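## Task

Move the orange bin, and no other bin, over the benches to the bench edge where two of the arms are mounted. Put the hook next to that bin, lying flat on the bench, with its handle sticking out past that same edge. All other objects must finish on the surface they started on. Nothing counts if it only stays put because a robot holds it. At the end, open the grippers and move the arms away.

## Robot and tools

Robots: three identical i2rt Big YAM arms named arm1, arm2 and arm3. Each has six revolute joints, a two-finger gripper and a wrist camera. Two arms stand along one bench edge; that edge is where the bin and hook must go. Room cameras room_a and room_b are fixed in the room. Wrist cameras are arm1_cam_wrist, arm2_cam_wrist and arm3_cam_wrist. With joints 1 and 6 at zero and the hand level and pointing ahead, the wrist camera rides on top of the hand looking at the fingertips. Reach is roughly 1.0 m from the joint1 axis.

Frame: one shared scene frame, origin on the floor, +z up. The hand point is midway between the fingertips; its z axis runs along the fingers and the fingers open along its y axis. Hand poses are computed from each robot's real foot pose, which is never printed.

execute_actions(actions, cameras): actions is a list holding exactly one action object or nothing. The action object has optional keys arm1, arm2, arm3; under each goes joints, an object of absolute joint targets (not offsets) in the robot's own joint space. Allowed keys and ranges: joint1_rad -2.879 to 2.879 (rotation about the foot, positive counter-clockwise seen from above, 0 points the way the foot faces); joint2_rad 0 to 3.141 (shoulder, 0 has the upper arm pointing backward about level, increasing lifts it up then forward); joint3_rad 0 to 3.019 (elbow, 0 folded, increasing opens); joint4_rad -1.692 to 1.57 (hand pitch, positive tips fingers up); joint5_rad -1.57 to 1.57 (hand yaw, positive to the arm's right); joint6_rad -2.094 to 2.094 (hand roll, positive clockwise viewed from behind the hand); gripper_m 0 to 0.093, fingertip gap in metres. Angles are radians. Completion tolerances: ±0.045, ±0.14, ±0.09, ±0.055, ±0.03, ±0.035 rad and ±0.003 m respectively. You may name any subset of joints and arms; all named motions start at once and may finish at different times, and each joint moves at its own speed, so the hand path can arc widely. An action lasts at most 15 s. A bad key or out-of-range number rejects the whole call and nothing moves. Example: {"arm1": {"joints": {"gripper_m": 0.05}}, "arm2": {"joints": {"joint1_rad": 0.3}}}. cameras is a list of camera names or "all"; omitted or null gives all, [] gives none. The result lists each robot's state (joint_positions, hand pose, joint_status, on_its_own) and images in the order the pictures line gives.

wait(seconds): 0 to 10 s with no new commands; returns the same state and images as an empty action.

zoom_image(camera, region): region [x0, y0, x1, y1] in pixels of that camera's latest full image, origin top-left, at most 504 by 504.

read_manual(section): returns licence texts only; moves nothing.

finished_scene(scene): ends the current scene, given its number, once the last command has been held; irreversible. Its result says whether the goal was met and gives the next task. Replying without any tool call ends everything.

Reading results: joint_status per joint may say done, off_target (stopped away from target, may still push), contact_stop or time_out (target dropped, holds where it stopped), not_followed (a self- and inter-arm clearance check withheld that arm's targets; the gripper part still runs, and the withheld targets may be retried on later actions). A line joint command not followed with a cause explains a withhold. After time_out a joint may keep a target within 0.375, 0.375, 0.113, 0.225, 0.075, 0.3 rad (joints 1 to 6) of its position and keep pushing; on_its_own lists such behaviour, and held at shows the target, not the position. To relieve a push, command the reported position. Tiny target changes may not move a joint. Joints you leave out may still drive toward an older target. Loaded joints sag.

Heat: holding loads or pushing warms motors, even while you think. MOTOR HOT appears from 85 °C; at 100 °C an OVER-TEMPERATURE FAULT drops that arm and its gripper until cool, and unfinished named keys read limit_stop_at_motor_heat; resend those targets afterwards.

The simulation keeps running while you compose a reply; robots hold the last command meanwhile. A stop reported in one call cancels the later motion, wait and finish calls of that same reply.

Calibration: camera intrinsics and T_world_to_cam (world to camera, metres, OpenCV conventions) are given for each camera; wrist camera poses follow the reported joints and can be off by more. Results name cameras whose numbers change.

Avoid: pressing two arms together (ends the run; the clearance check ignores fingers, gripper housings and wrist cameras and may act late), hard hits, slamming, dropping or letting objects slip, and pushing anything out of the work area or onto the floor (ends the scene). The arms do not stop on contact and can press hard. Loose objects may occasionally get a small push from outside. Finish with grippers open and arms withdrawn so nothing depends on them.

Each tool is called as name([rows], argument=value, ...), one row to a line, values as JSON.

## Session

execute_actions(actions=[])

Scene clock: 0.00 s.
Motor temperatures (°C, as the motors report them): arm1=[24 22 21 24 21 22] | arm2=[23 25 23 22 22 23] | arm3=[21 22 24 23 22 21]
arm1.joint_positions: joint1_rad=+0.636 joint2_rad=+0.538 joint3_rad=+1.460 joint4_rad=-1.167 joint5_rad=-0.083 joint6_rad=-0.264 gripper_m=+0.094
arm1.joint_status: not commanded
arm1.hand: x=-0.7579 y=-0.6489 z=+1.3388 quat_wxyz=(-0.314, +0.757, -0.220, -0.530) (m; scene frame)
arm2.joint_positions: joint1_rad=+0.194 joint2_rad=+0.532 joint3_rad=+1.682 joint4_rad=-1.173 joint5_rad=+0.288 joint6_rad=+0.376 gripper_m=+0.095
arm2.joint_status: not commanded
arm2.hand: x=+0.3416 y=-0.6644 z=+1.5072 quat_wxyz=(-0.397, +0.399, -0.593, -0.576) (m; scene frame)
arm3.joint_positions: joint1_rad=+0.874 joint2_rad=+0.509 joint3_rad=+1.348 joint4_rad=-1.313 joint5_rad=-0.196 joint6_rad=+0.626 gripper_m=+0.095
arm3.joint_status: not commanded
arm3.hand: x=+0.4725 y=+1.5115 z=+1.3200 quat_wxyz=(-0.520, -0.446, -0.723, -0.086) (m; scene frame)
pictures: arm1_cam_wrist, arm2_cam_wrist, arm3_cam_wrist, room_a, room_b
Images, in order (width x height): arm1_cam_wrist 616x616, arm2_cam_wrist 616x616, arm3_cam_wrist 616x616, room_a 504x504, room_b 504x504.

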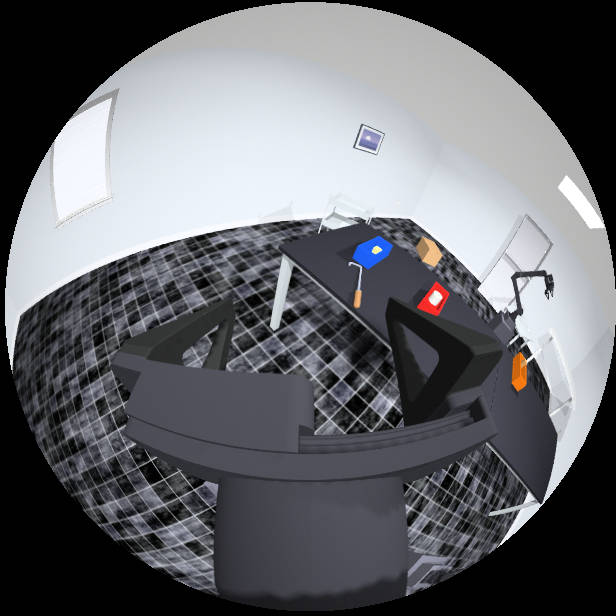

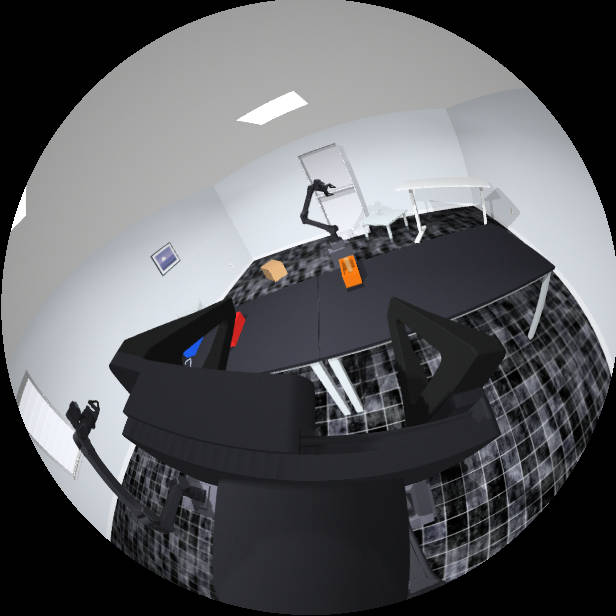

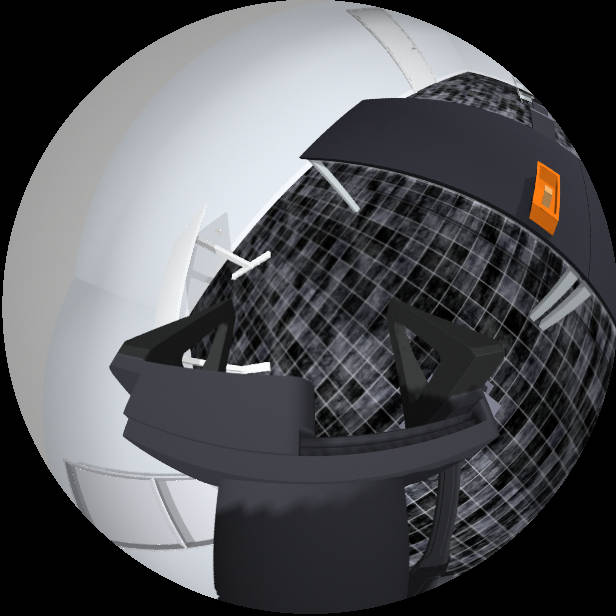

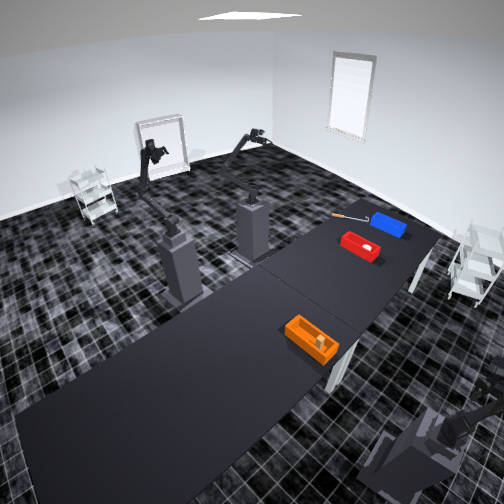

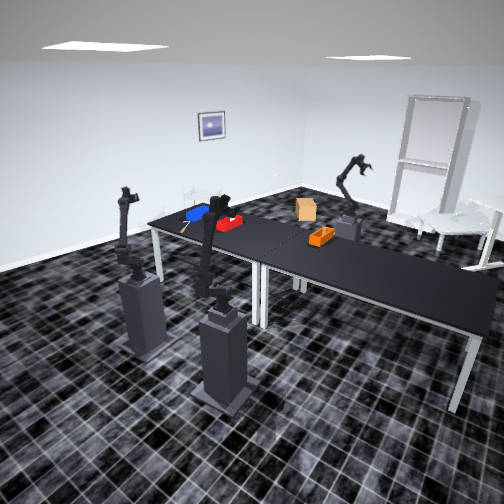

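execute_actions([
  {"arm1":{"joints":{"joint1_rad":0.3,"joint5_rad":0,"joint6_rad":0,"joint2_rad":1.2,"joint3_rad":1.5,"joint4_rad":-1.2}},"arm2":{"joints":{"joint1_rad":0,"joint5_rad":0,"joint6_rad":0,"joint2_rad":1.2,"joint3_rad":1.5,"joint4_rad":-0.6}},"arm3":{"joints":{"joint1_rad":0,"joint5_rad":0,"joint6_rad":0,"joint2_rad":1.2,"joint3_rad":1.5,"joint4_rad":-1.2}}},
])

Scene clock: 59.57 s.
Motor temperatures (°C, as the motors report them): arm1=[24 22 26 24 21 22] | arm2=[23 26 25 23 22 23] | arm3=[21 22 30 23 22 21]
arm1.joint_positions: joint1_rad=+0.310 joint2_rad=+1.193 joint3_rad=+1.484 joint4_rad=-1.193 joint5_rad=-0.002 joint6_rad=-0.017 gripper_m=+0.094
arm1.joint_status: all done
arm1.hand: x=-0.7776 y=-0.3596 z=+1.1367 quat_wxyz=(-0.194, +0.778, -0.535, -0.266) (m; scene frame)
arm2.joint_positions: joint1_rad=+0.004 joint2_rad=+1.213 joint3_rad=+1.473 joint4_rad=-0.620 joint5_rad=+0.004 joint6_rad=+0.016 gripper_m=+0.095
arm2.joint_status: all done
arm2.hand: x=+0.2805 y=-0.2476 z=+1.3046 quat_wxyz=(-0.382, +0.600, -0.562, -0.423) (m; scene frame)
arm3.joint_positions: joint1_rad=-0.003 joint2_rad=+1.201 joint3_rad=+1.490 joint4_rad=-1.207 joint5_rad=-0.001 joint6_rad=+0.013 gripper_m=+0.095
arm3.joint_status: all done
arm3.hand: x=+0.3339 y=+1.1324 z=+1.1972 quat_wxyz=(-0.241, -0.643, -0.694, +0.217) (m; scene frame)
pictures: arm1_cam_wrist, arm2_cam_wrist, arm3_cam_wrist, room_a, room_b
camera_calibration (this result's frames):
arm1_cam_wrist: T_world_to_cam=[[0.941423, 0.337077, 0.0100388, 0.844068], [0.337138, -0.940078, -0.0509095, -0.0140524], [-0.00772315, 0.0513119, -0.998653, 1.27123], [0, 0, 0, 1]] pos_world=[-0.78007, -0.362956, 1.26033]
arm2_cam_wrist: T_world_to_cam=[[0.997276, 0.0727735, -0.0120501, -0.248797], [0.0543724, -0.835619, -0.546611, 0.495811], [-0.0498481, 0.544467, -0.8373, 1.36236], [0, 0, 0, 1]] pos_world=[0.289072, -0.309347, 1.40872]
arm3_cam_wrist: T_world_to_cam=[[-0.995849, -0.0883972, -0.0216893, 0.457389], [-0.0876489, 0.995594, -0.0333207, -1.05326], [0.0245392, -0.0312813, -0.999209, 1.35229], [0, 0, 0, 1]] pos_world=[0.32999, 1.13135, 1.32604]
Images, in order (width x height): arm1_cam_wrist 616x616, arm2_cam_wrist 616x616, arm3_cam_wrist 616x616, room_a 504x504, room_b 504x504.

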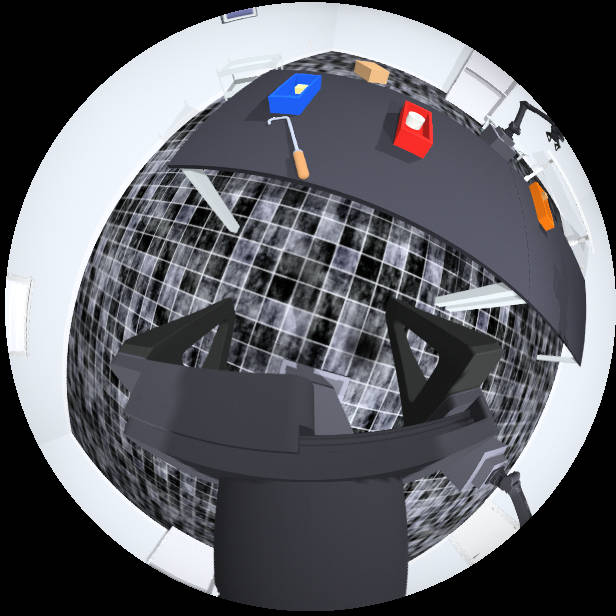

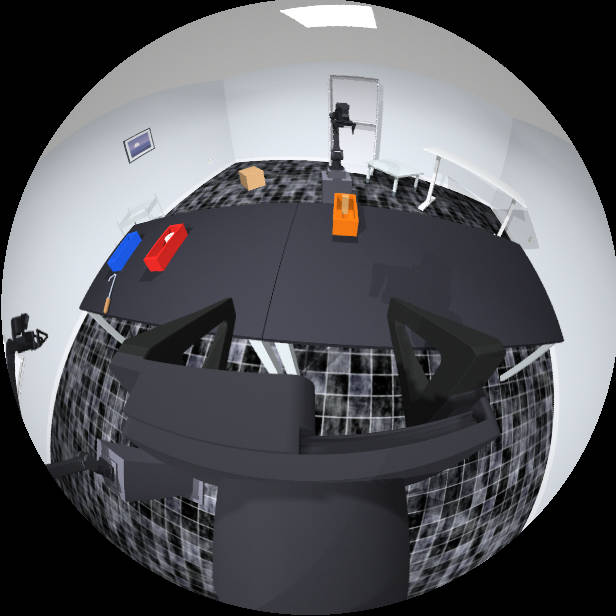

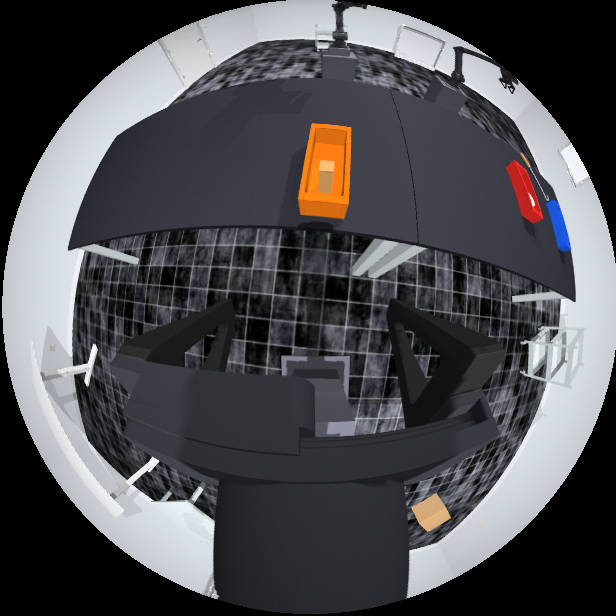

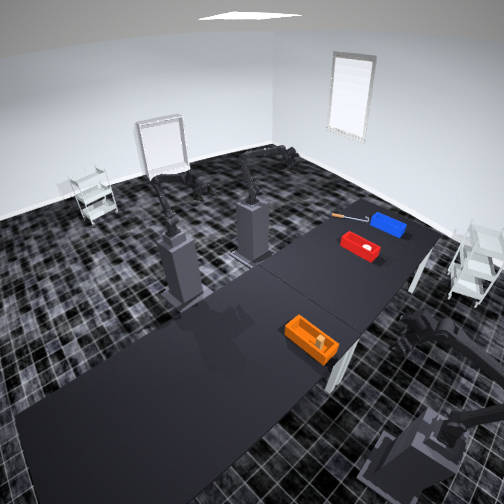

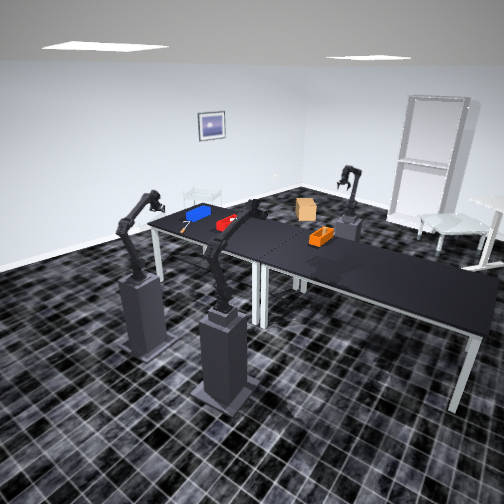

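execute_actions([
  {"arm3":{"joints":{"joint1_rad":-0.08,"joint2_rad":1.914,"joint3_rad":0.968,"joint4_rad":0.346,"gripper_m":0.05}}},
], cameras=["arm3_cam_wrist","room_a"])

Scene clock: 105.53 s.
Motor temperatures (°C, as the motors report them): arm1=[24 23 29 24 21 22] | arm2=[23 26 30 23 22 23] | arm3=[21 22 32 23 22 21]
arm1.joint_positions: joint1_rad=+0.310 joint2_rad=+1.193 joint3_rad=+1.484 joint4_rad=-1.193 joint5_rad=-0.002 joint6_rad=-0.017 gripper_m=+0.094
arm1.joint_status: not commanded
arm1.hand: x=-0.7776 y=-0.3596 z=+1.1367 quat_wxyz=(-0.194, +0.778, -0.535, -0.266) (m; scene frame)
arm2.joint_positions: joint1_rad=+0.004 joint2_rad=+1.213 joint3_rad=+1.473 joint4_rad=-0.620 joint5_rad=+0.004 joint6_rad=+0.016 gripper_m=+0.095
arm2.joint_status: not commanded
arm2.hand: x=+0.2805 y=-0.2476 z=+1.3046 quat_wxyz=(-0.382, +0.600, -0.562, -0.423) (m; scene frame)
arm3.joint_positions: joint1_rad=-0.079 joint2_rad=+1.931 joint3_rad=+0.944 joint4_rad=+0.332 joint5_rad=-0.001 joint6_rad=+0.012 gripper_m=+0.050
arm3.joint_status: all done
arm3.hand: x=+0.3010 y=+0.9668 z=+0.7692 quat_wxyz=(-0.319, -0.633, -0.634, +0.311) (m; scene frame)
pictures: arm3_cam_wrist, room_a
camera_calibration (this result's frames):
arm3_cam_wrist: T_world_to_cam=[[-0.999596, -0.0195096, -0.0206805, 0.334475], [-0.0126466, 0.956592, -0.291156, -0.692106], [0.0254632, -0.290776, -0.956452, 1.13789], [0, 0, 0, 1]] pos_world=[0.296613, 0.999462, 0.893747]
Images, in order (width x height): arm3_cam_wrist 616x616, room_a 504x504.

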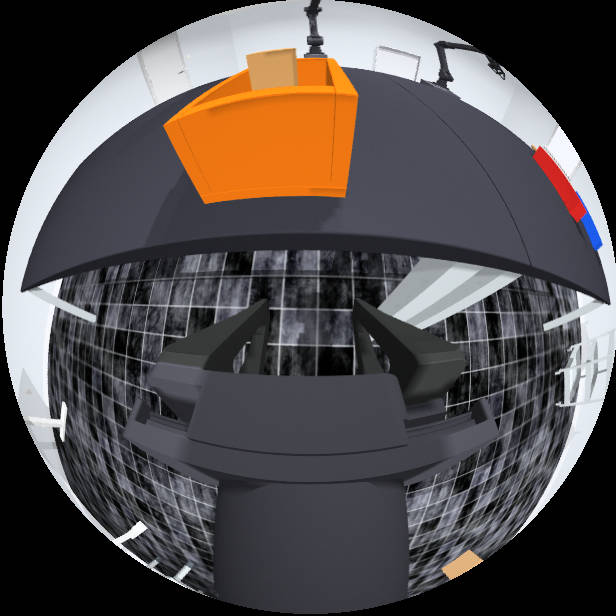

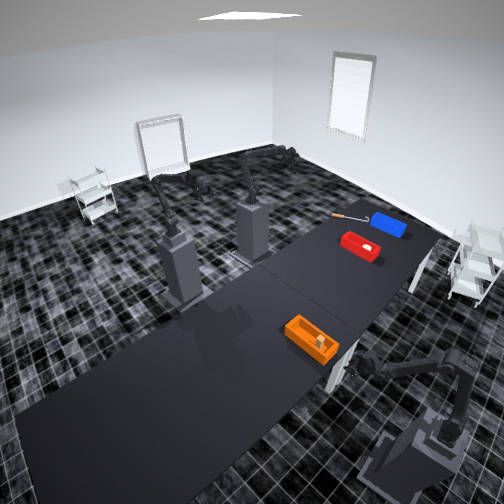

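execute_actions([
  {"arm3":{"joints":{"joint1_rad":-0.045,"joint2_rad":1.871,"joint3_rad":0.93,"joint4_rad":0.441}}},
], cameras=[])

execute_actions([
  {"arm3":{"joints":{"joint2_rad":2.094,"joint3_rad":1.302,"joint4_rad":0.342}}},
], cameras=["arm3_cam_wrist","room_a"])

Scene clock: 130.50 s.
Motor temperatures (°C, as the motors report them): arm1=[24 23 30 24 21 22] | arm2=[23 26 31 23 22 23] | arm3=[21 24 31 23 22 21]
arm1.joint_positions: joint1_rad=+0.310 joint2_rad=+1.193 joint3_rad=+1.484 joint4_rad=-1.193 joint5_rad=-0.002 joint6_rad=-0.017 gripper_m=+0.094
arm1.joint_status: not commanded
arm1.hand: x=-0.7776 y=-0.3596 z=+1.1367 quat_wxyz=(-0.194, +0.778, -0.535, -0.266) (m; scene frame)
arm2.joint_positions: joint1_rad=+0.004 joint2_rad=+1.213 joint3_rad=+1.473 joint4_rad=-0.620 joint5_rad=+0.004 joint6_rad=+0.016 gripper_m=+0.095
arm2.joint_status: not commanded
arm2.hand: x=+0.2805 y=-0.2476 z=+1.3046 quat_wxyz=(-0.382, +0.600, -0.562, -0.423) (m; scene frame)
arm3.joint_positions: joint1_rad=-0.053 joint2_rad=+1.880 joint3_rad=+0.939 joint4_rad=+0.428 joint5_rad=-0.001 joint6_rad=+0.012 gripper_m=+0.050
arm3.joint_status: all done
arm3.hand: x=+0.3179 y=+0.9507 z=+0.8182 quat_wxyz=(-0.369, -0.600, -0.617, +0.350) (m; scene frame)
pictures: none
No camera images: the call's "cameras" was empty. Leave "cameras" out to get every camera's image.

Scene clock: 132.83 s.
Motor temperatures (°C, as the motors report them): arm1=[24 23 30 24 21 22] | arm2=[23 26 31 23 22 23] | arm3=[21 24 33 23 22 21]
arm1.joint_positions: joint1_rad=+0.310 joint2_rad=+1.193 joint3_rad=+1.484 joint4_rad=-1.193 joint5_rad=-0.002 joint6_rad=-0.017 gripper_m=+0.094
arm1.joint_status: not commanded
arm1.hand: x=-0.7776 y=-0.3596 z=+1.1367 quat_wxyz=(-0.194, +0.778, -0.535, -0.266) (m; scene frame)
arm2.joint_positions: joint1_rad=+0.004 joint2_rad=+1.213 joint3_rad=+1.473 joint4_rad=-0.620 joint5_rad=+0.004 joint6_rad=+0.016 gripper_m=+0.095
arm2.joint_status: not commanded
arm2.hand: x=+0.2805 y=-0.2476 z=+1.3046 quat_wxyz=(-0.382, +0.600, -0.562, -0.423) (m; scene frame)
arm3.joint_positions: joint1_rad=-0.046 joint2_rad=+2.023 joint3_rad=+1.100 joint4_rad=+0.311 joint5_rad=+0.012 joint6_rad=+0.012 gripper_m=+0.050
arm3.joint_status: joint3_rad time_out (moved +0.161 of +0.363); the others done
arm3.on_its_own: joint3_rad reads +1.100 and still pushes toward +1.213 since a time_out
arm3.hand: x=+0.3215 y=+0.9113 z=+0.7731 quat_wxyz=(-0.335, -0.617, -0.634, +0.323) (m; scene frame)
pictures: arm3_cam_wrist, room_a
camera_calibration (this result's frames):
arm3_cam_wrist: T_world_to_cam=[[-0.999046, -0.0418408, -0.0125424, 0.367843], [-0.0352764, 0.94219, -0.333216, -0.584709], [0.0257594, -0.332455, -0.942767, 1.15235], [0, 0, 0, 1]] pos_world=[0.317182, 0.949403, 0.896178]
Images, in order (width x height): arm3_cam_wrist 616x616, room_a 504x504.

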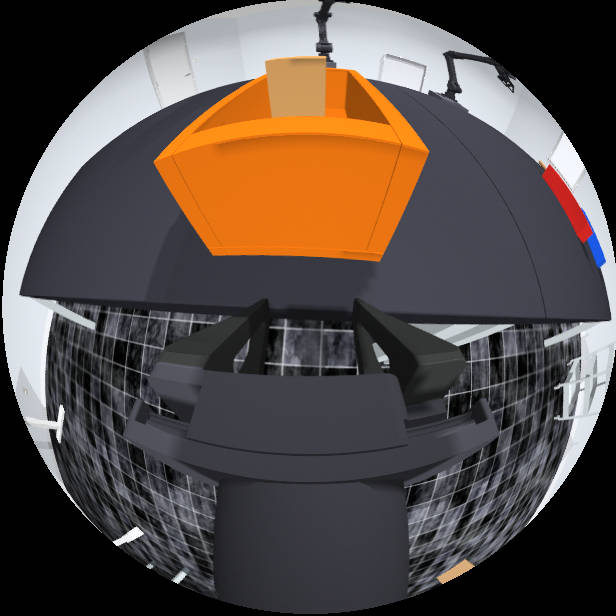

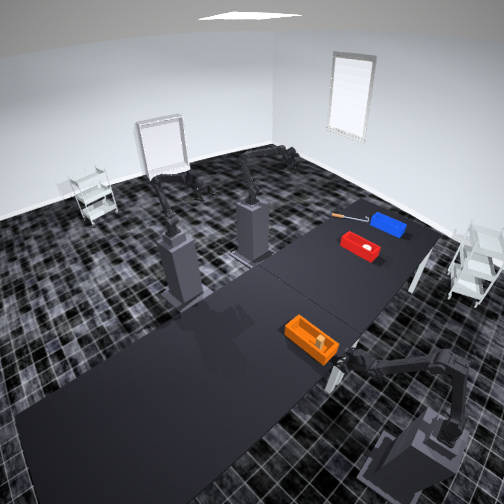

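execute_actions([
  {"arm3":{"joints":{"joint2_rad":1.93,"joint3_rad":1.1,"joint4_rad":0.35}}},
], cameras=[])

execute_actions([
  {"arm3":{"joints":{"joint2_rad":2.02,"joint3_rad":1.23,"joint4_rad":0.33}}},
], cameras=[])

execute_actions([
  {"arm3":{"joints":{"joint2_rad":2.1,"joint3_rad":1.35,"joint4_rad":0.3}}},
], cameras=["arm3_cam_wrist","room_a"])

Scene clock: 143.27 s.
Motor temperatures (°C, as the motors report them): arm1=[24 23 30 24 21 22] | arm2=[23 26 31 23 22 23] | arm3=[21 24 37 23 22 21]
arm1.joint_positions: joint1_rad=+0.310 joint2_rad=+1.193 joint3_rad=+1.484 joint4_rad=-1.193 joint5_rad=-0.002 joint6_rad=-0.017 gripper_m=+0.094
arm1.joint_status: not commanded
arm1.hand: x=-0.7776 y=-0.3596 z=+1.1367 quat_wxyz=(-0.194, +0.778, -0.535, -0.266) (m; scene frame)
arm2.joint_positions: joint1_rad=+0.004 joint2_rad=+1.213 joint3_rad=+1.473 joint4_rad=-0.620 joint5_rad=+0.004 joint6_rad=+0.016 gripper_m=+0.095
arm2.joint_status: not commanded
arm2.hand: x=+0.2805 y=-0.2476 z=+1.3046 quat_wxyz=(-0.382, +0.600, -0.562, -0.423) (m; scene frame)
arm3.joint_positions: joint1_rad=-0.046 joint2_rad=+1.931 joint3_rad=+1.095 joint4_rad=+0.340 joint5_rad=+0.004 joint6_rad=+0.012 gripper_m=+0.050
arm3.joint_status: all done
arm3.hand: x=+0.3234 y=+0.9008 z=+0.8379 quat_wxyz=(-0.374, -0.596, -0.615, +0.355) (m; scene frame)
pictures: none
No camera images: the call's "cameras" was empty. Leave "cameras" out to get every camera's image.

Scene clock: 144.10 s.
Motor temperatures (°C, as the motors report them): arm1=[24 23 30 24 21 22] | arm2=[23 26 31 23 22 23] | arm3=[21 24 37 23 22 21]
arm1.joint_positions: joint1_rad=+0.310 joint2_rad=+1.193 joint3_rad=+1.484 joint4_rad=-1.193 joint5_rad=-0.002 joint6_rad=-0.017 gripper_m=+0.094
arm1.joint_status: not commanded
arm1.hand: x=-0.7776 y=-0.3596 z=+1.1367 quat_wxyz=(-0.194, +0.778, -0.535, -0.266) (m; scene frame)
arm2.joint_positions: joint1_rad=+0.004 joint2_rad=+1.213 joint3_rad=+1.473 joint4_rad=-0.620 joint5_rad=+0.004 joint6_rad=+0.016 gripper_m=+0.095
arm2.joint_status: not commanded
arm2.hand: x=+0.2805 y=-0.2476 z=+1.3046 quat_wxyz=(-0.382, +0.600, -0.562, -0.423) (m; scene frame)
arm3.joint_positions: joint1_rad=-0.046 joint2_rad=+2.010 joint3_rad=+1.172 joint4_rad=+0.335 joint5_rad=+0.004 joint6_rad=+0.012 gripper_m=+0.050
arm3.joint_status: all done
arm3.hand: x=+0.3246 y=+0.8767 z=+0.8194 quat_wxyz=(-0.372, -0.598, -0.617, +0.353) (m; scene frame)
pictures: none
No camera images: the call's "cameras" was empty. Leave "cameras" out to get every camera's image.

Scene clock: 144.83 s.
Motor temperatures (°C, as the motors report them): arm1=[24 23 30 24 21 22] | arm2=[23 26 31 23 22 23] | arm3=[21 24 37 23 22 21]
arm1.joint_positions: joint1_rad=+0.310 joint2_rad=+1.193 joint3_rad=+1.484 joint4_rad=-1.193 joint5_rad=-0.002 joint6_rad=-0.017 gripper_m=+0.094
arm1.joint_status: not commanded
arm1.hand: x=-0.7776 y=-0.3596 z=+1.1367 quat_wxyz=(-0.194, +0.778, -0.535, -0.266) (m; scene frame)
arm2.joint_positions: joint1_rad=+0.004 joint2_rad=+1.213 joint3_rad=+1.473 joint4_rad=-0.620 joint5_rad=+0.004 joint6_rad=+0.016 gripper_m=+0.095
arm2.joint_status: not commanded
arm2.hand: x=+0.2805 y=-0.2476 z=+1.3046 quat_wxyz=(-0.382, +0.600, -0.562, -0.423) (m; scene frame)
arm3.joint_positions: joint1_rad=-0.046 joint2_rad=+2.086 joint3_rad=+1.295 joint4_rad=+0.306 joint5_rad=+0.004 joint6_rad=+0.012 gripper_m=+0.050
arm3.joint_status: all done
arm3.hand: x=+0.3263 y=+0.8386 z=+0.8180 quat_wxyz=(-0.377, -0.594, -0.613, +0.358) (m; scene frame)
pictures: arm3_cam_wrist, room_a
camera_calibration (this result's frames):
arm3_cam_wrist: T_world_to_cam=[[-0.998561, -0.0509362, -0.0167654, 0.381063], [-0.0380018, 0.892758, -0.448932, -0.364083], [0.0378343, -0.447649, -0.893409, 1.22259], [0, 0, 0, 1]] pos_world=[0.320423, 0.891737, 0.935211]
Images, in order (width x height): arm3_cam_wrist 616x616, room_a 504x504.

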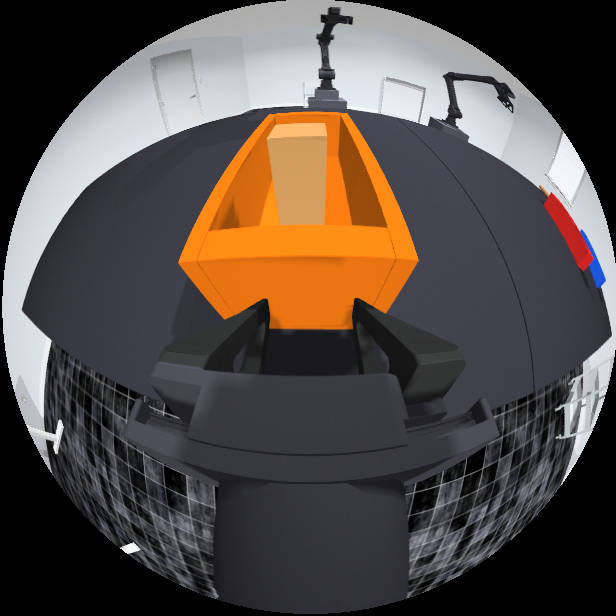

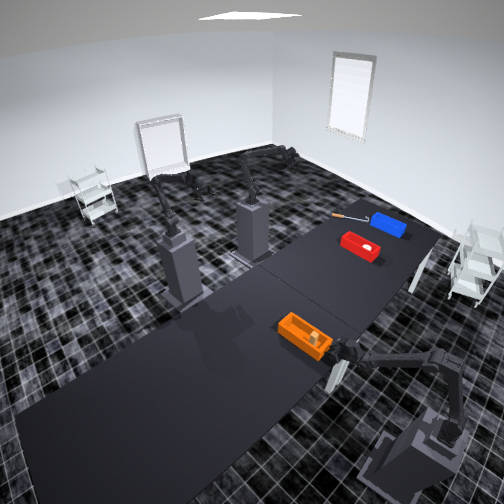

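execute_actions([
  {"arm3":{"joints":{"joint2_rad":2.2,"joint3_rad":1.56,"joint4_rad":0.27}}},
], cameras=[])

execute_actions([
  {"arm3":{"joints":{"joint2_rad":2.335,"joint3_rad":1.8,"joint4_rad":0.19}}},
], cameras=[])

execute_actions([
  {"arm3":{"joints":{"joint2_rad":2.495,"joint3_rad":2.09,"joint4_rad":0.11}}},
], cameras=["arm3_cam_wrist","room_a"])

Scene clock: 156.10 s.
Motor temperatures (°C, as the motors report them): arm1=[24 23 30 24 21 22] | arm2=[23 26 31 23 22 23] | arm3=[21 25 37 23 22 21]
arm1.joint_positions: joint1_rad=+0.310 joint2_rad=+1.193 joint3_rad=+1.484 joint4_rad=-1.193 joint5_rad=-0.002 joint6_rad=-0.017 gripper_m=+0.094
arm1.joint_status: not commanded
arm1.hand: x=-0.7776 y=-0.3596 z=+1.1367 quat_wxyz=(-0.194, +0.778, -0.535, -0.266) (m; scene frame)
arm2.joint_positions: joint1_rad=+0.004 joint2_rad=+1.213 joint3_rad=+1.473 joint4_rad=-0.620 joint5_rad=+0.004 joint6_rad=+0.016 gripper_m=+0.095
arm2.joint_status: not commanded
arm2.hand: x=+0.2805 y=-0.2476 z=+1.3046 quat_wxyz=(-0.382, +0.600, -0.562, -0.423) (m; scene frame)
arm3.joint_positions: joint1_rad=-0.046 joint2_rad=+2.196 joint3_rad=+1.502 joint4_rad=+0.273 joint5_rad=+0.003 joint6_rad=+0.012 gripper_m=+0.050
arm3.joint_status: all done
arm3.hand: x=+0.3293 y=+0.7757 z=+0.8314 quat_wxyz=(-0.397, -0.582, -0.601, +0.377) (m; scene frame)
pictures: none
No camera images: the call's "cameras" was empty. Leave "cameras" out to get every camera's image.

Scene clock: 157.13 s.
Motor temperatures (°C, as the motors report them): arm1=[24 23 30 24 21 22] | arm2=[23 26 31 23 22 23] | arm3=[21 25 37 23 22 21]
arm1.joint_positions: joint1_rad=+0.310 joint2_rad=+1.193 joint3_rad=+1.484 joint4_rad=-1.193 joint5_rad=-0.002 joint6_rad=-0.017 gripper_m=+0.094
arm1.joint_status: not commanded
arm1.hand: x=-0.7776 y=-0.3596 z=+1.1367 quat_wxyz=(-0.194, +0.778, -0.535, -0.266) (m; scene frame)
arm2.joint_positions: joint1_rad=+0.004 joint2_rad=+1.213 joint3_rad=+1.473 joint4_rad=-0.620 joint5_rad=+0.004 joint6_rad=+0.016 gripper_m=+0.095
arm2.joint_status: not commanded
arm2.hand: x=+0.2805 y=-0.2476 z=+1.3046 quat_wxyz=(-0.382, +0.600, -0.562, -0.423) (m; scene frame)
arm3.joint_positions: joint1_rad=-0.046 joint2_rad=+2.326 joint3_rad=+1.731 joint4_rad=+0.193 joint5_rad=+0.003 joint6_rad=+0.012 gripper_m=+0.050
arm3.joint_status: all done
arm3.hand: x=+0.3319 y=+0.7186 z=+0.8285 quat_wxyz=(-0.403, -0.579, -0.597, +0.382) (m; scene frame)
pictures: none
No camera images: the call's "cameras" was empty. Leave "cameras" out to get every camera's image.

Scene clock: 158.27 s.
Motor temperatures (°C, as the motors report them): arm1=[24 23 31 24 21 22] | arm2=[23 26 31 23 22 23] | arm3=[21 25 37 23 22 21]
arm1.joint_positions: joint1_rad=+0.310 joint2_rad=+1.193 joint3_rad=+1.484 joint4_rad=-1.193 joint5_rad=-0.002 joint6_rad=-0.017 gripper_m=+0.094
arm1.joint_status: not commanded
arm1.hand: x=-0.7776 y=-0.3596 z=+1.1367 quat_wxyz=(-0.194, +0.778, -0.535, -0.266) (m; scene frame)
arm2.joint_positions: joint1_rad=+0.004 joint2_rad=+1.213 joint3_rad=+1.473 joint4_rad=-0.620 joint5_rad=+0.004 joint6_rad=+0.016 gripper_m=+0.095
arm2.joint_status: not commanded
arm2.hand: x=+0.2805 y=-0.2476 z=+1.3046 quat_wxyz=(-0.382, +0.600, -0.562, -0.423) (m; scene frame)
arm3.joint_positions: joint1_rad=-0.046 joint2_rad=+2.489 joint3_rad=+2.022 joint4_rad=+0.112 joint5_rad=+0.003 joint6_rad=+0.012 gripper_m=+0.050
arm3.joint_status: all done
arm3.hand: x=+0.3347 y=+0.6568 z=+0.8284 quat_wxyz=(-0.417, -0.569, -0.588, +0.395) (m; scene frame)
pictures: arm3_cam_wrist, room_a
camera_calibration (this result's frames):
arm3_cam_wrist: T_world_to_cam=[[-0.998419, -0.0538367, -0.0161828, 0.381774], [-0.0354843, 0.826808, -0.561363, -0.0611712], [0.043602, -0.559901, -0.827411, 1.16733], [0, 0, 0, 1]] pos_world=[0.328102, 0.72472, 0.937701]
Images, in order (width x height): arm3_cam_wrist 616x616, room_a 504x504.

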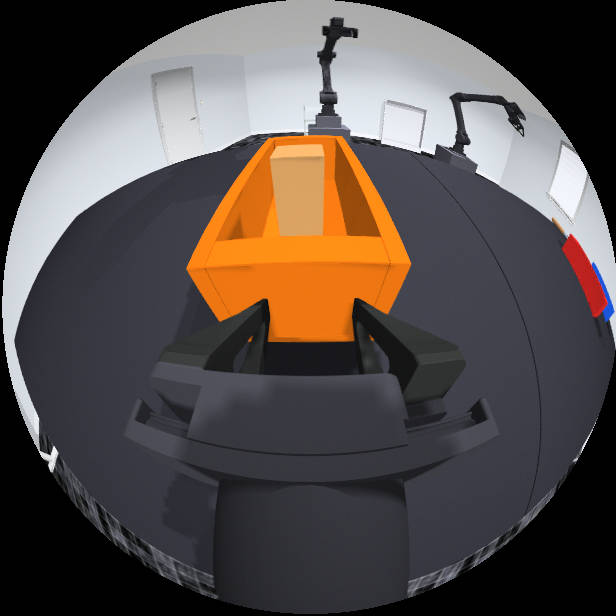

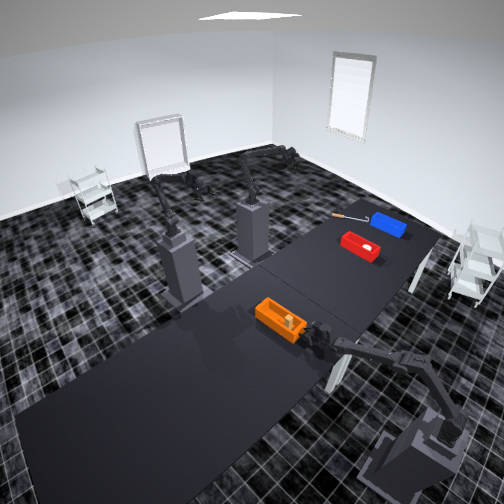

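execute_actions([
  {"arm3":{"joints":{"joint2_rad":2.7,"joint3_rad":2.5,"joint4_rad":0.0}}},
], cameras=[])

execute_actions([
  {"arm3":{"joints":{"joint2_rad":2.89,"joint3_rad":2.82,"joint4_rad":0.0}}},
], cameras=["arm2_cam_wrist","room_a","room_b"])

Scene clock: 165.67 s.
Motor temperatures (°C, as the motors report them): arm1=[24 23 31 24 21 22] | arm2=[23 26 31 23 22 23] | arm3=[21 26 39 23 22 21]
arm1.joint_positions: joint1_rad=+0.310 joint2_rad=+1.193 joint3_rad=+1.484 joint4_rad=-1.193 joint5_rad=-0.002 joint6_rad=-0.017 gripper_m=+0.094
arm1.joint_status: not commanded
arm1.hand: x=-0.7776 y=-0.3596 z=+1.1367 quat_wxyz=(-0.194, +0.778, -0.535, -0.266) (m; scene frame)
arm2.joint_positions: joint1_rad=+0.004 joint2_rad=+1.213 joint3_rad=+1.473 joint4_rad=-0.620 joint5_rad=+0.004 joint6_rad=+0.016 gripper_m=+0.095
arm2.joint_status: not commanded
arm2.hand: x=+0.2805 y=-0.2476 z=+1.3046 quat_wxyz=(-0.382, +0.600, -0.562, -0.423) (m; scene frame)
arm3.joint_positions: joint1_rad=-0.046 joint2_rad=+2.706 joint3_rad=+2.437 joint4_rad=+0.000 joint5_rad=+0.003 joint6_rad=+0.012 gripper_m=+0.050
arm3.joint_status: all done
arm3.hand: x=+0.3376 y=+0.5933 z=+0.8421 quat_wxyz=(-0.442, -0.552, -0.569, +0.419) (m; scene frame)
pictures: none
No camera images: the call's "cameras" was empty. Leave "cameras" out to get every camera's image.

Scene clock: 166.90 s.
Motor temperatures (°C, as the motors report them): arm1=[24 23 31 24 21 22] | arm2=[23 26 32 23 22 23] | arm3=[21 27 39 23 22 21]
arm1.joint_positions: joint1_rad=+0.310 joint2_rad=+1.193 joint3_rad=+1.484 joint4_rad=-1.193 joint5_rad=-0.002 joint6_rad=-0.017 gripper_m=+0.094
arm1.joint_status: not commanded
arm1.hand: x=-0.7776 y=-0.3596 z=+1.1367 quat_wxyz=(-0.194, +0.778, -0.535, -0.266) (m; scene frame)
arm2.joint_positions: joint1_rad=+0.004 joint2_rad=+1.213 joint3_rad=+1.473 joint4_rad=-0.620 joint5_rad=+0.004 joint6_rad=+0.016 gripper_m=+0.095
arm2.joint_status: not commanded
arm2.hand: x=+0.2805 y=-0.2476 z=+1.3046 quat_wxyz=(-0.382, +0.600, -0.562, -0.423) (m; scene frame)
arm3.joint_positions: joint1_rad=-0.046 joint2_rad=+2.879 joint3_rad=+2.748 joint4_rad=+0.000 joint5_rad=+0.003 joint6_rad=+0.012 gripper_m=+0.050
arm3.joint_status: all done
arm3.hand: x=+0.3389 y=+0.5650 z=+0.8614 quat_wxyz=(-0.481, -0.521, -0.538, +0.456) (m; scene frame)
pictures: arm2_cam_wrist, room_a, room_b
camera_calibration (this result's frames):
arm2_cam_wrist: T_world_to_cam=[[0.997276, 0.0727735, -0.0120501, -0.248797], [0.0543724, -0.835619, -0.546611, 0.495811], [-0.0498481, 0.544467, -0.8373, 1.36236], [0, 0, 0, 1]] pos_world=[0.289072, -0.309347, 1.40872]
Images, in order (width x height): arm2_cam_wrist 616x616, room_a 504x504, room_b 504x504.

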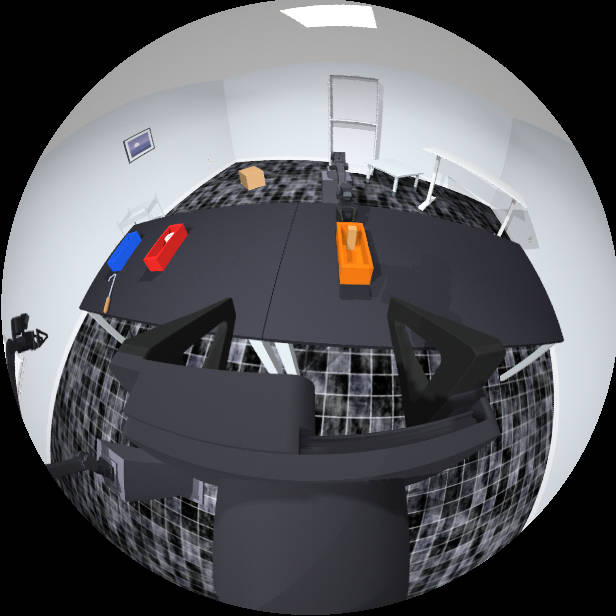

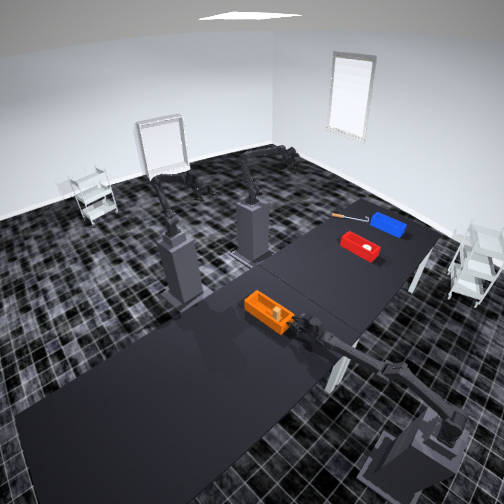

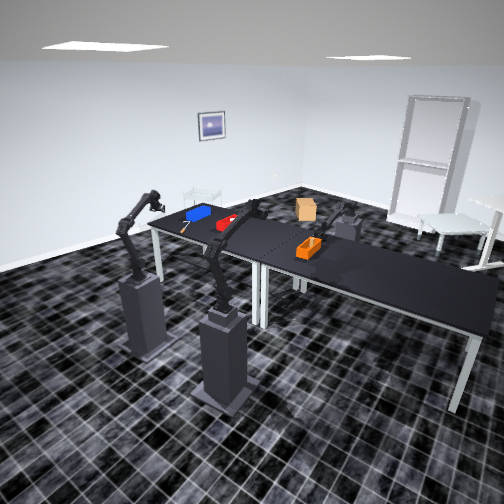

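execute_actions([
  {"arm3":{"joints":{"joint2_rad":2.0}},"arm1":{"joints":{"joint1_rad":0.31,"joint2_rad":1.95,"joint3_rad":1.52,"joint4_rad":0.12,"joint5_rad":-0.17,"gripper_m":0.08}}},
], cameras=["arm1_cam_wrist","room_b"])

execute_actions([
  {"arm3":{"joints":{"joint2_rad":1.0,"joint3_rad":1.2,"joint4_rad":-0.8}},"arm1":{"joints":{"joint2_rad":2.02}}},
], cameras=["arm1_cam_wrist"])

Scene clock: 207.30 s.
Motor temperatures (°C, as the motors report them): arm1=[24 24 32 24 21 22] | arm2=[23 26 32 23 22 23] | arm3=[21 31 44 23 22 21]
arm1.joint_positions: joint1_rad=+0.310 joint2_rad=+1.938 joint3_rad=+1.487 joint4_rad=+0.108 joint5_rad=-0.167 joint6_rad=-0.017 gripper_m=+0.080
arm1.joint_status: all done
arm1.hand: x=-0.9141 y=-0.0567 z=+0.9237 quat_wxyz=(-0.282, +0.698, -0.422, -0.505) (m; scene frame)
arm2.joint_positions: joint1_rad=+0.004 joint2_rad=+1.213 joint3_rad=+1.473 joint4_rad=-0.620 joint5_rad=+0.004 joint6_rad=+0.016 gripper_m=+0.095
arm2.joint_status: not commanded
arm2.hand: x=+0.2805 y=-0.2476 z=+1.3046 quat_wxyz=(-0.382, +0.600, -0.562, -0.423) (m; scene frame)
arm3.joint_positions: joint1_rad=-0.046 joint2_rad=+2.005 joint3_rad=+2.800 joint4_rad=-0.006 joint5_rad=+0.003 joint6_rad=+0.012 gripper_m=+0.050
arm3.joint_status: all done
arm3.hand: x=+0.3232 y=+0.9157 z=+1.6703 quat_wxyz=(-0.673, -0.263, -0.270, +0.636) (m; scene frame)
pictures: arm1_cam_wrist, room_b
camera_calibration (this result's frames):
arm1_cam_wrist: T_world_to_cam=[[0.877563, 0.477293, -0.045548, 0.873507], [0.368122, -0.731596, -0.573806, 0.828965], [-0.307196, 0.486784, -0.817724, 0.625814], [0, 0, 0, 1]] pos_world=[-0.87947, -0.115087, 1.02719]
Images, in order (width x height): arm1_cam_wrist 616x616, room_b 504x504.

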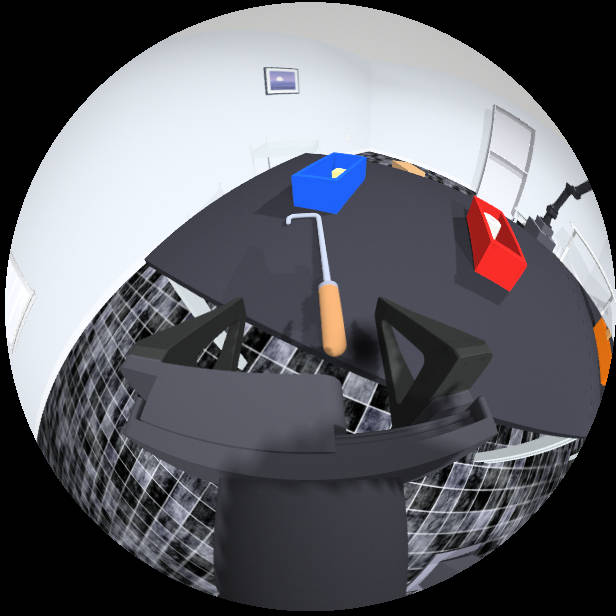

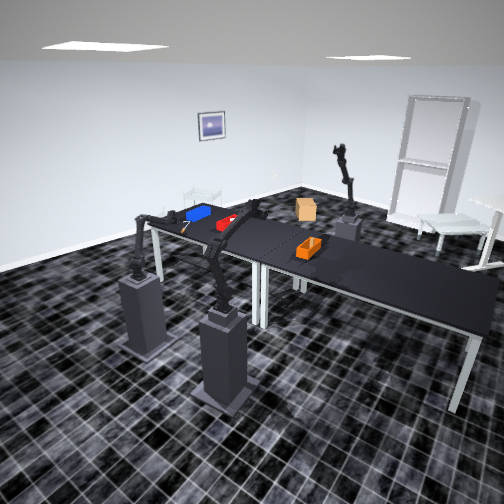

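Scene clock: 209.37 s.
Motor temperatures (°C, as the motors report them): arm1=[24 24 32 24 21 22] | arm2=[23 26 32 23 22 23] | arm3=[21 30 44 23 22 21]
arm1.joint_positions: joint1_rad=+0.310 joint2_rad=+2.011 joint3_rad=+1.487 joint4_rad=+0.111 joint5_rad=-0.167 joint6_rad=-0.017 gripper_m=+0.080
arm1.joint_status: all done
arm1.hand: x=-0.9151 y=-0.0525 z=+0.8678 quat_wxyz=(-0.264, +0.713, -0.435, -0.482) (m; scene frame)
arm2.joint_positions: joint1_rad=+0.004 joint2_rad=+1.213 joint3_rad=+1.473 joint4_rad=-0.620 joint5_rad=+0.004 joint6_rad=+0.016 gripper_m=+0.095
arm2.joint_status: not commanded
arm2.hand: x=+0.2805 y=-0.2476 z=+1.3046 quat_wxyz=(-0.382, +0.600, -0.562, -0.423) (m; scene frame)
arm3.joint_positions: joint1_rad=-0.046 joint2_rad=+1.007 joint3_rad=+1.192 joint4_rad=-0.803 joint5_rad=+0.003 joint6_rad=+0.012 gripper_m=+0.050
arm3.joint_status: all done
arm3.hand: x=+0.3127 y=+1.1419 z=+1.1899 quat_wxyz=(-0.335, -0.617, -0.637, +0.318) (m; scene frame)
pictures: arm1_cam_wrist
camera_calibration (this result's frames):
arm1_cam_wrist: T_world_to_cam=[[0.879053, 0.473412, -0.0561005, 0.880132], [0.380498, -0.767638, -0.515706, 0.759295], [-0.287206, 0.431987, -0.854927, 0.625402], [0, 0, 0, 1]] pos_world=[-0.882974, -0.103967, 0.975622]
Images, in order (width x height): arm1_cam_wrist 616x616.

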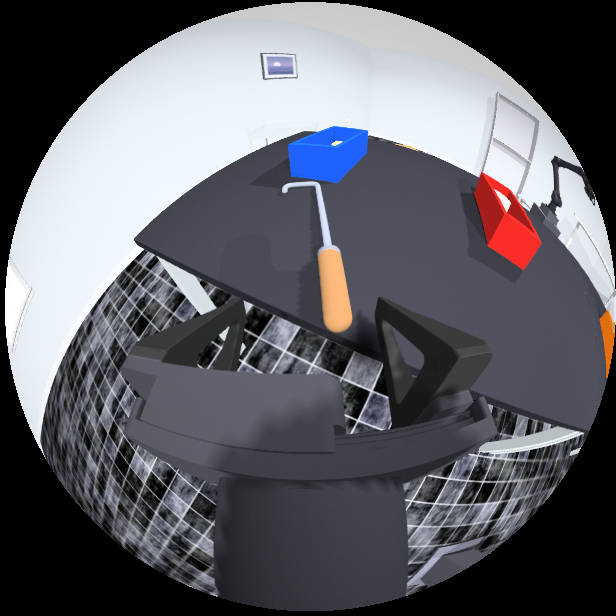

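execute_actions([
  {"arm1":{"joints":{"joint1_rad":0.322,"joint2_rad":2.17,"joint3_rad":1.78,"joint4_rad":0.14}}},
], cameras=[])

execute_actions([
  {"arm1":{"joints":{"joint2_rad":2.26}}},
], cameras=["arm1_cam_wrist","room_b"])

Scene clock: 221.53 s.
Motor temperatures (°C, as the motors report them): arm1=[24 26 33 24 21 22] | arm2=[23 27 33 23 22 23] | arm3=[21 28 41 23 22 21]
arm1.joint_positions: joint1_rad=+0.310 joint2_rad=+2.162 joint3_rad=+1.722 joint4_rad=+0.129 joint5_rad=-0.167 joint6_rad=-0.017 gripper_m=+0.080
arm1.joint_status: all done
arm1.hand: x=-0.9382 y=+0.0117 z=+0.8820 quat_wxyz=(-0.290, +0.692, -0.415, -0.515) (m; scene frame)
arm2.joint_positions: joint1_rad=+0.004 joint2_rad=+1.213 joint3_rad=+1.473 joint4_rad=-0.620 joint5_rad=+0.004 joint6_rad=+0.016 gripper_m=+0.095
arm2.joint_status: not commanded
arm2.hand: x=+0.2805 y=-0.2476 z=+1.3046 quat_wxyz=(-0.382, +0.600, -0.562, -0.423) (m; scene frame)
arm3.joint_positions: joint1_rad=-0.046 joint2_rad=+1.007 joint3_rad=+1.192 joint4_rad=-0.803 joint5_rad=+0.003 joint6_rad=+0.012 gripper_m=+0.050
arm3.joint_status: not commanded
arm3.hand: x=+0.3127 y=+1.1419 z=+1.1899 quat_wxyz=(-0.335, -0.617, -0.637, +0.318) (m; scene frame)
pictures: none
No camera images: the call's "cameras" was empty. Leave "cameras" out to get every camera's image.

Scene clock: 222.50 s.
Motor temperatures (°C, as the motors report them): arm1=[24 26 33 24 21 22] | arm2=[23 27 33 23 22 23] | arm3=[21 27 41 23 22 21]
arm1.joint_positions: joint1_rad=+0.310 joint2_rad=+2.251 joint3_rad=+1.732 joint4_rad=+0.132 joint5_rad=-0.167 joint6_rad=-0.017 gripper_m=+0.080
arm1.joint_status: all done
arm1.hand: x=-0.9388 y=+0.0152 z=+0.8136 quat_wxyz=(-0.271, +0.708, -0.430, -0.491) (m; scene frame)
arm2.joint_positions: joint1_rad=+0.004 joint2_rad=+1.213 joint3_rad=+1.473 joint4_rad=-0.620 joint5_rad=+0.004 joint6_rad=+0.016 gripper_m=+0.095
arm2.joint_status: not commanded
arm2.hand: x=+0.2805 y=-0.2476 z=+1.3046 quat_wxyz=(-0.382, +0.600, -0.562, -0.423) (m; scene frame)
arm3.joint_positions: joint1_rad=-0.046 joint2_rad=+1.007 joint3_rad=+1.192 joint4_rad=-0.803 joint5_rad=+0.003 joint6_rad=+0.012 gripper_m=+0.050
arm3.joint_status: not commanded
arm3.hand: x=+0.3127 y=+1.1419 z=+1.1899 quat_wxyz=(-0.335, -0.617, -0.637, +0.318) (m; scene frame)
pictures: arm1_cam_wrist, room_b
camera_calibration (this result's frames):
arm1_cam_wrist: T_world_to_cam=[[0.878462, 0.474957, -0.052156, 0.862142], [0.375995, -0.754497, -0.537924, 0.806053], [-0.294842, 0.452935, -0.841379, 0.524527], [0, 0, 0, 1]] pos_world=[-0.905779, -0.038892, 0.919887]
Images, in order (width x height): arm1_cam_wrist 616x616, room_b 504x504.

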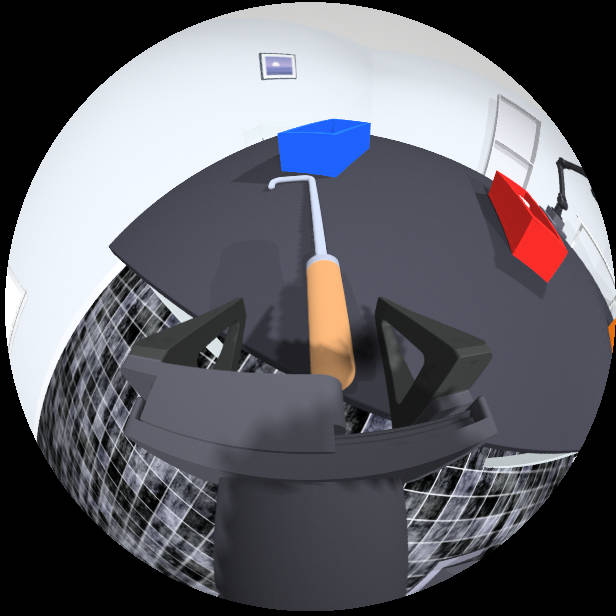

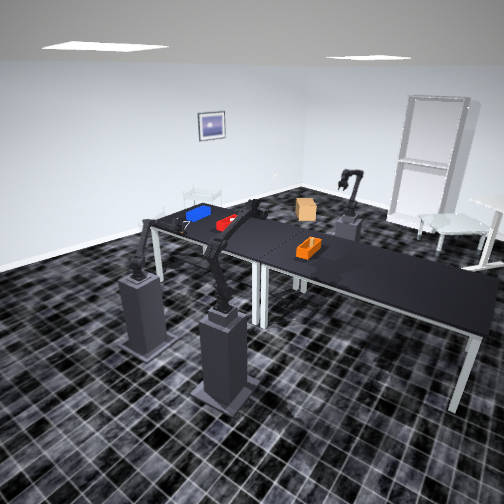

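execute_actions([
  {"arm1":{"joints":{"joint2_rad":2.30}}},
], cameras=["arm1_cam_wrist"])

execute_actions([
  {"arm1":{"joints":{"gripper_m":0.0}}},
], cameras=["arm1_cam_wrist"])

Scene clock: 228.47 s.
Motor temperatures (°C, as the motors report them): arm1=[24 27 34 24 21 22] | arm2=[23 27 33 23 22 23] | arm3=[21 27 41 23 22 21]
arm1.joint_positions: joint1_rad=+0.310 joint2_rad=+2.274 joint3_rad=+1.732 joint4_rad=+0.132 joint5_rad=-0.167 joint6_rad=-0.017 gripper_m=+0.080
arm1.joint_status: all done
arm1.hand: x=-0.9384 y=+0.0144 z=+0.7942 quat_wxyz=(-0.265, +0.712, -0.434, -0.483) (m; scene frame)
arm2.joint_positions: joint1_rad=+0.004 joint2_rad=+1.213 joint3_rad=+1.473 joint4_rad=-0.620 joint5_rad=+0.004 joint6_rad=+0.016 gripper_m=+0.095
arm2.joint_status: not commanded
arm2.hand: x=+0.2805 y=-0.2476 z=+1.3046 quat_wxyz=(-0.382, +0.600, -0.562, -0.423) (m; scene frame)
arm3.joint_positions: joint1_rad=-0.046 joint2_rad=+1.007 joint3_rad=+1.192 joint4_rad=-0.803 joint5_rad=+0.003 joint6_rad=+0.012 gripper_m=+0.050
arm3.joint_status: not commanded
arm3.hand: x=+0.3127 y=+1.1419 z=+1.1899 quat_wxyz=(-0.335, -0.617, -0.637, +0.318) (m; scene frame)
pictures: arm1_cam_wrist
camera_calibration (this result's frames):
arm1_cam_wrist: T_world_to_cam=[[0.878974, 0.473619, -0.0555885, 0.864317], [0.379922, -0.765956, -0.518624, 0.783398], [-0.288209, 0.434738, -0.853193, 0.524543], [0, 0, 0, 1]] pos_world=[-0.906164, -0.037347, 0.901872]
Images, in order (width x height): arm1_cam_wrist 616x616.

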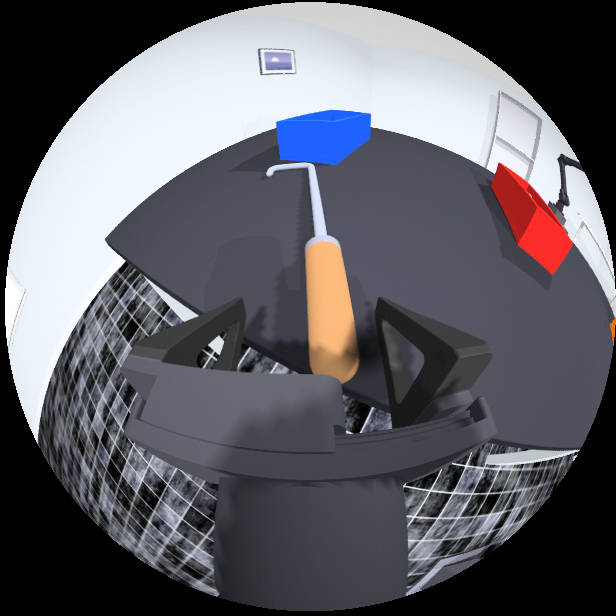

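Scene clock: 229.13 s.
Motor temperatures (°C, as the motors report them): arm1=[24 27 34 24 21 22] | arm2=[23 27 33 23 22 23] | arm3=[21 27 41 23 22 21]
arm1.joint_positions: joint1_rad=+0.311 joint2_rad=+2.274 joint3_rad=+1.735 joint4_rad=+0.137 joint5_rad=-0.168 joint6_rad=-0.015 gripper_m=+0.000
arm1.joint_status: all done
arm1.hand: x=-0.9400 y=+0.0150 z=+0.7967 quat_wxyz=(-0.266, +0.711, -0.432, -0.487) (m; scene frame)
arm2.joint_positions: joint1_rad=+0.004 joint2_rad=+1.213 joint3_rad=+1.473 joint4_rad=-0.620 joint5_rad=+0.004 joint6_rad=+0.016 gripper_m=+0.095
arm2.joint_status: not commanded
arm2.hand: x=+0.2805 y=-0.2476 z=+1.3046 quat_wxyz=(-0.382, +0.600, -0.562, -0.423) (m; scene frame)
arm3.joint_positions: joint1_rad=-0.046 joint2_rad=+1.007 joint3_rad=+1.192 joint4_rad=-0.803 joint5_rad=+0.003 joint6_rad=+0.012 gripper_m=+0.050
arm3.joint_status: not commanded
arm3.hand: x=+0.3127 y=+1.1419 z=+1.1899 quat_wxyz=(-0.335, -0.617, -0.637, +0.318) (m; scene frame)
pictures: arm1_cam_wrist
camera_calibration (this result's frames):
arm1_cam_wrist: T_world_to_cam=[[0.877718, 0.475884, -0.0560894, 0.864733], [0.379468, -0.761776, -0.525073, 0.79039], [-0.292601, 0.439582, -0.849207, 0.518549], [0, 0, 0, 1]] pos_world=[-0.907191, -0.0373571, 0.90387]
Images, in order (width x height): arm1_cam_wrist 616x616.

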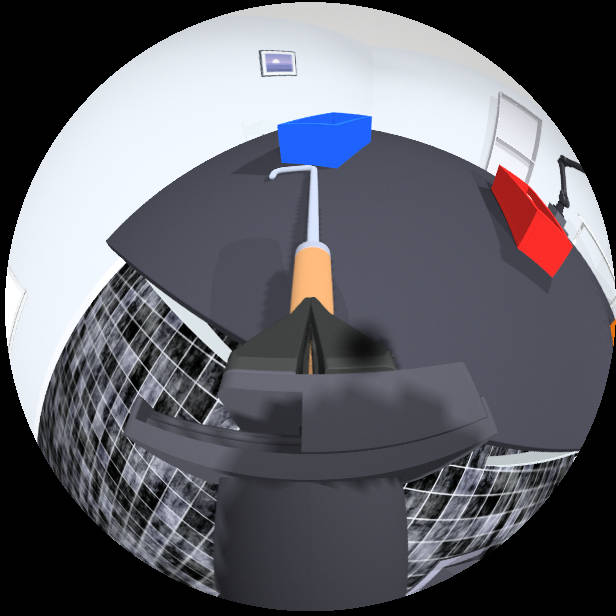

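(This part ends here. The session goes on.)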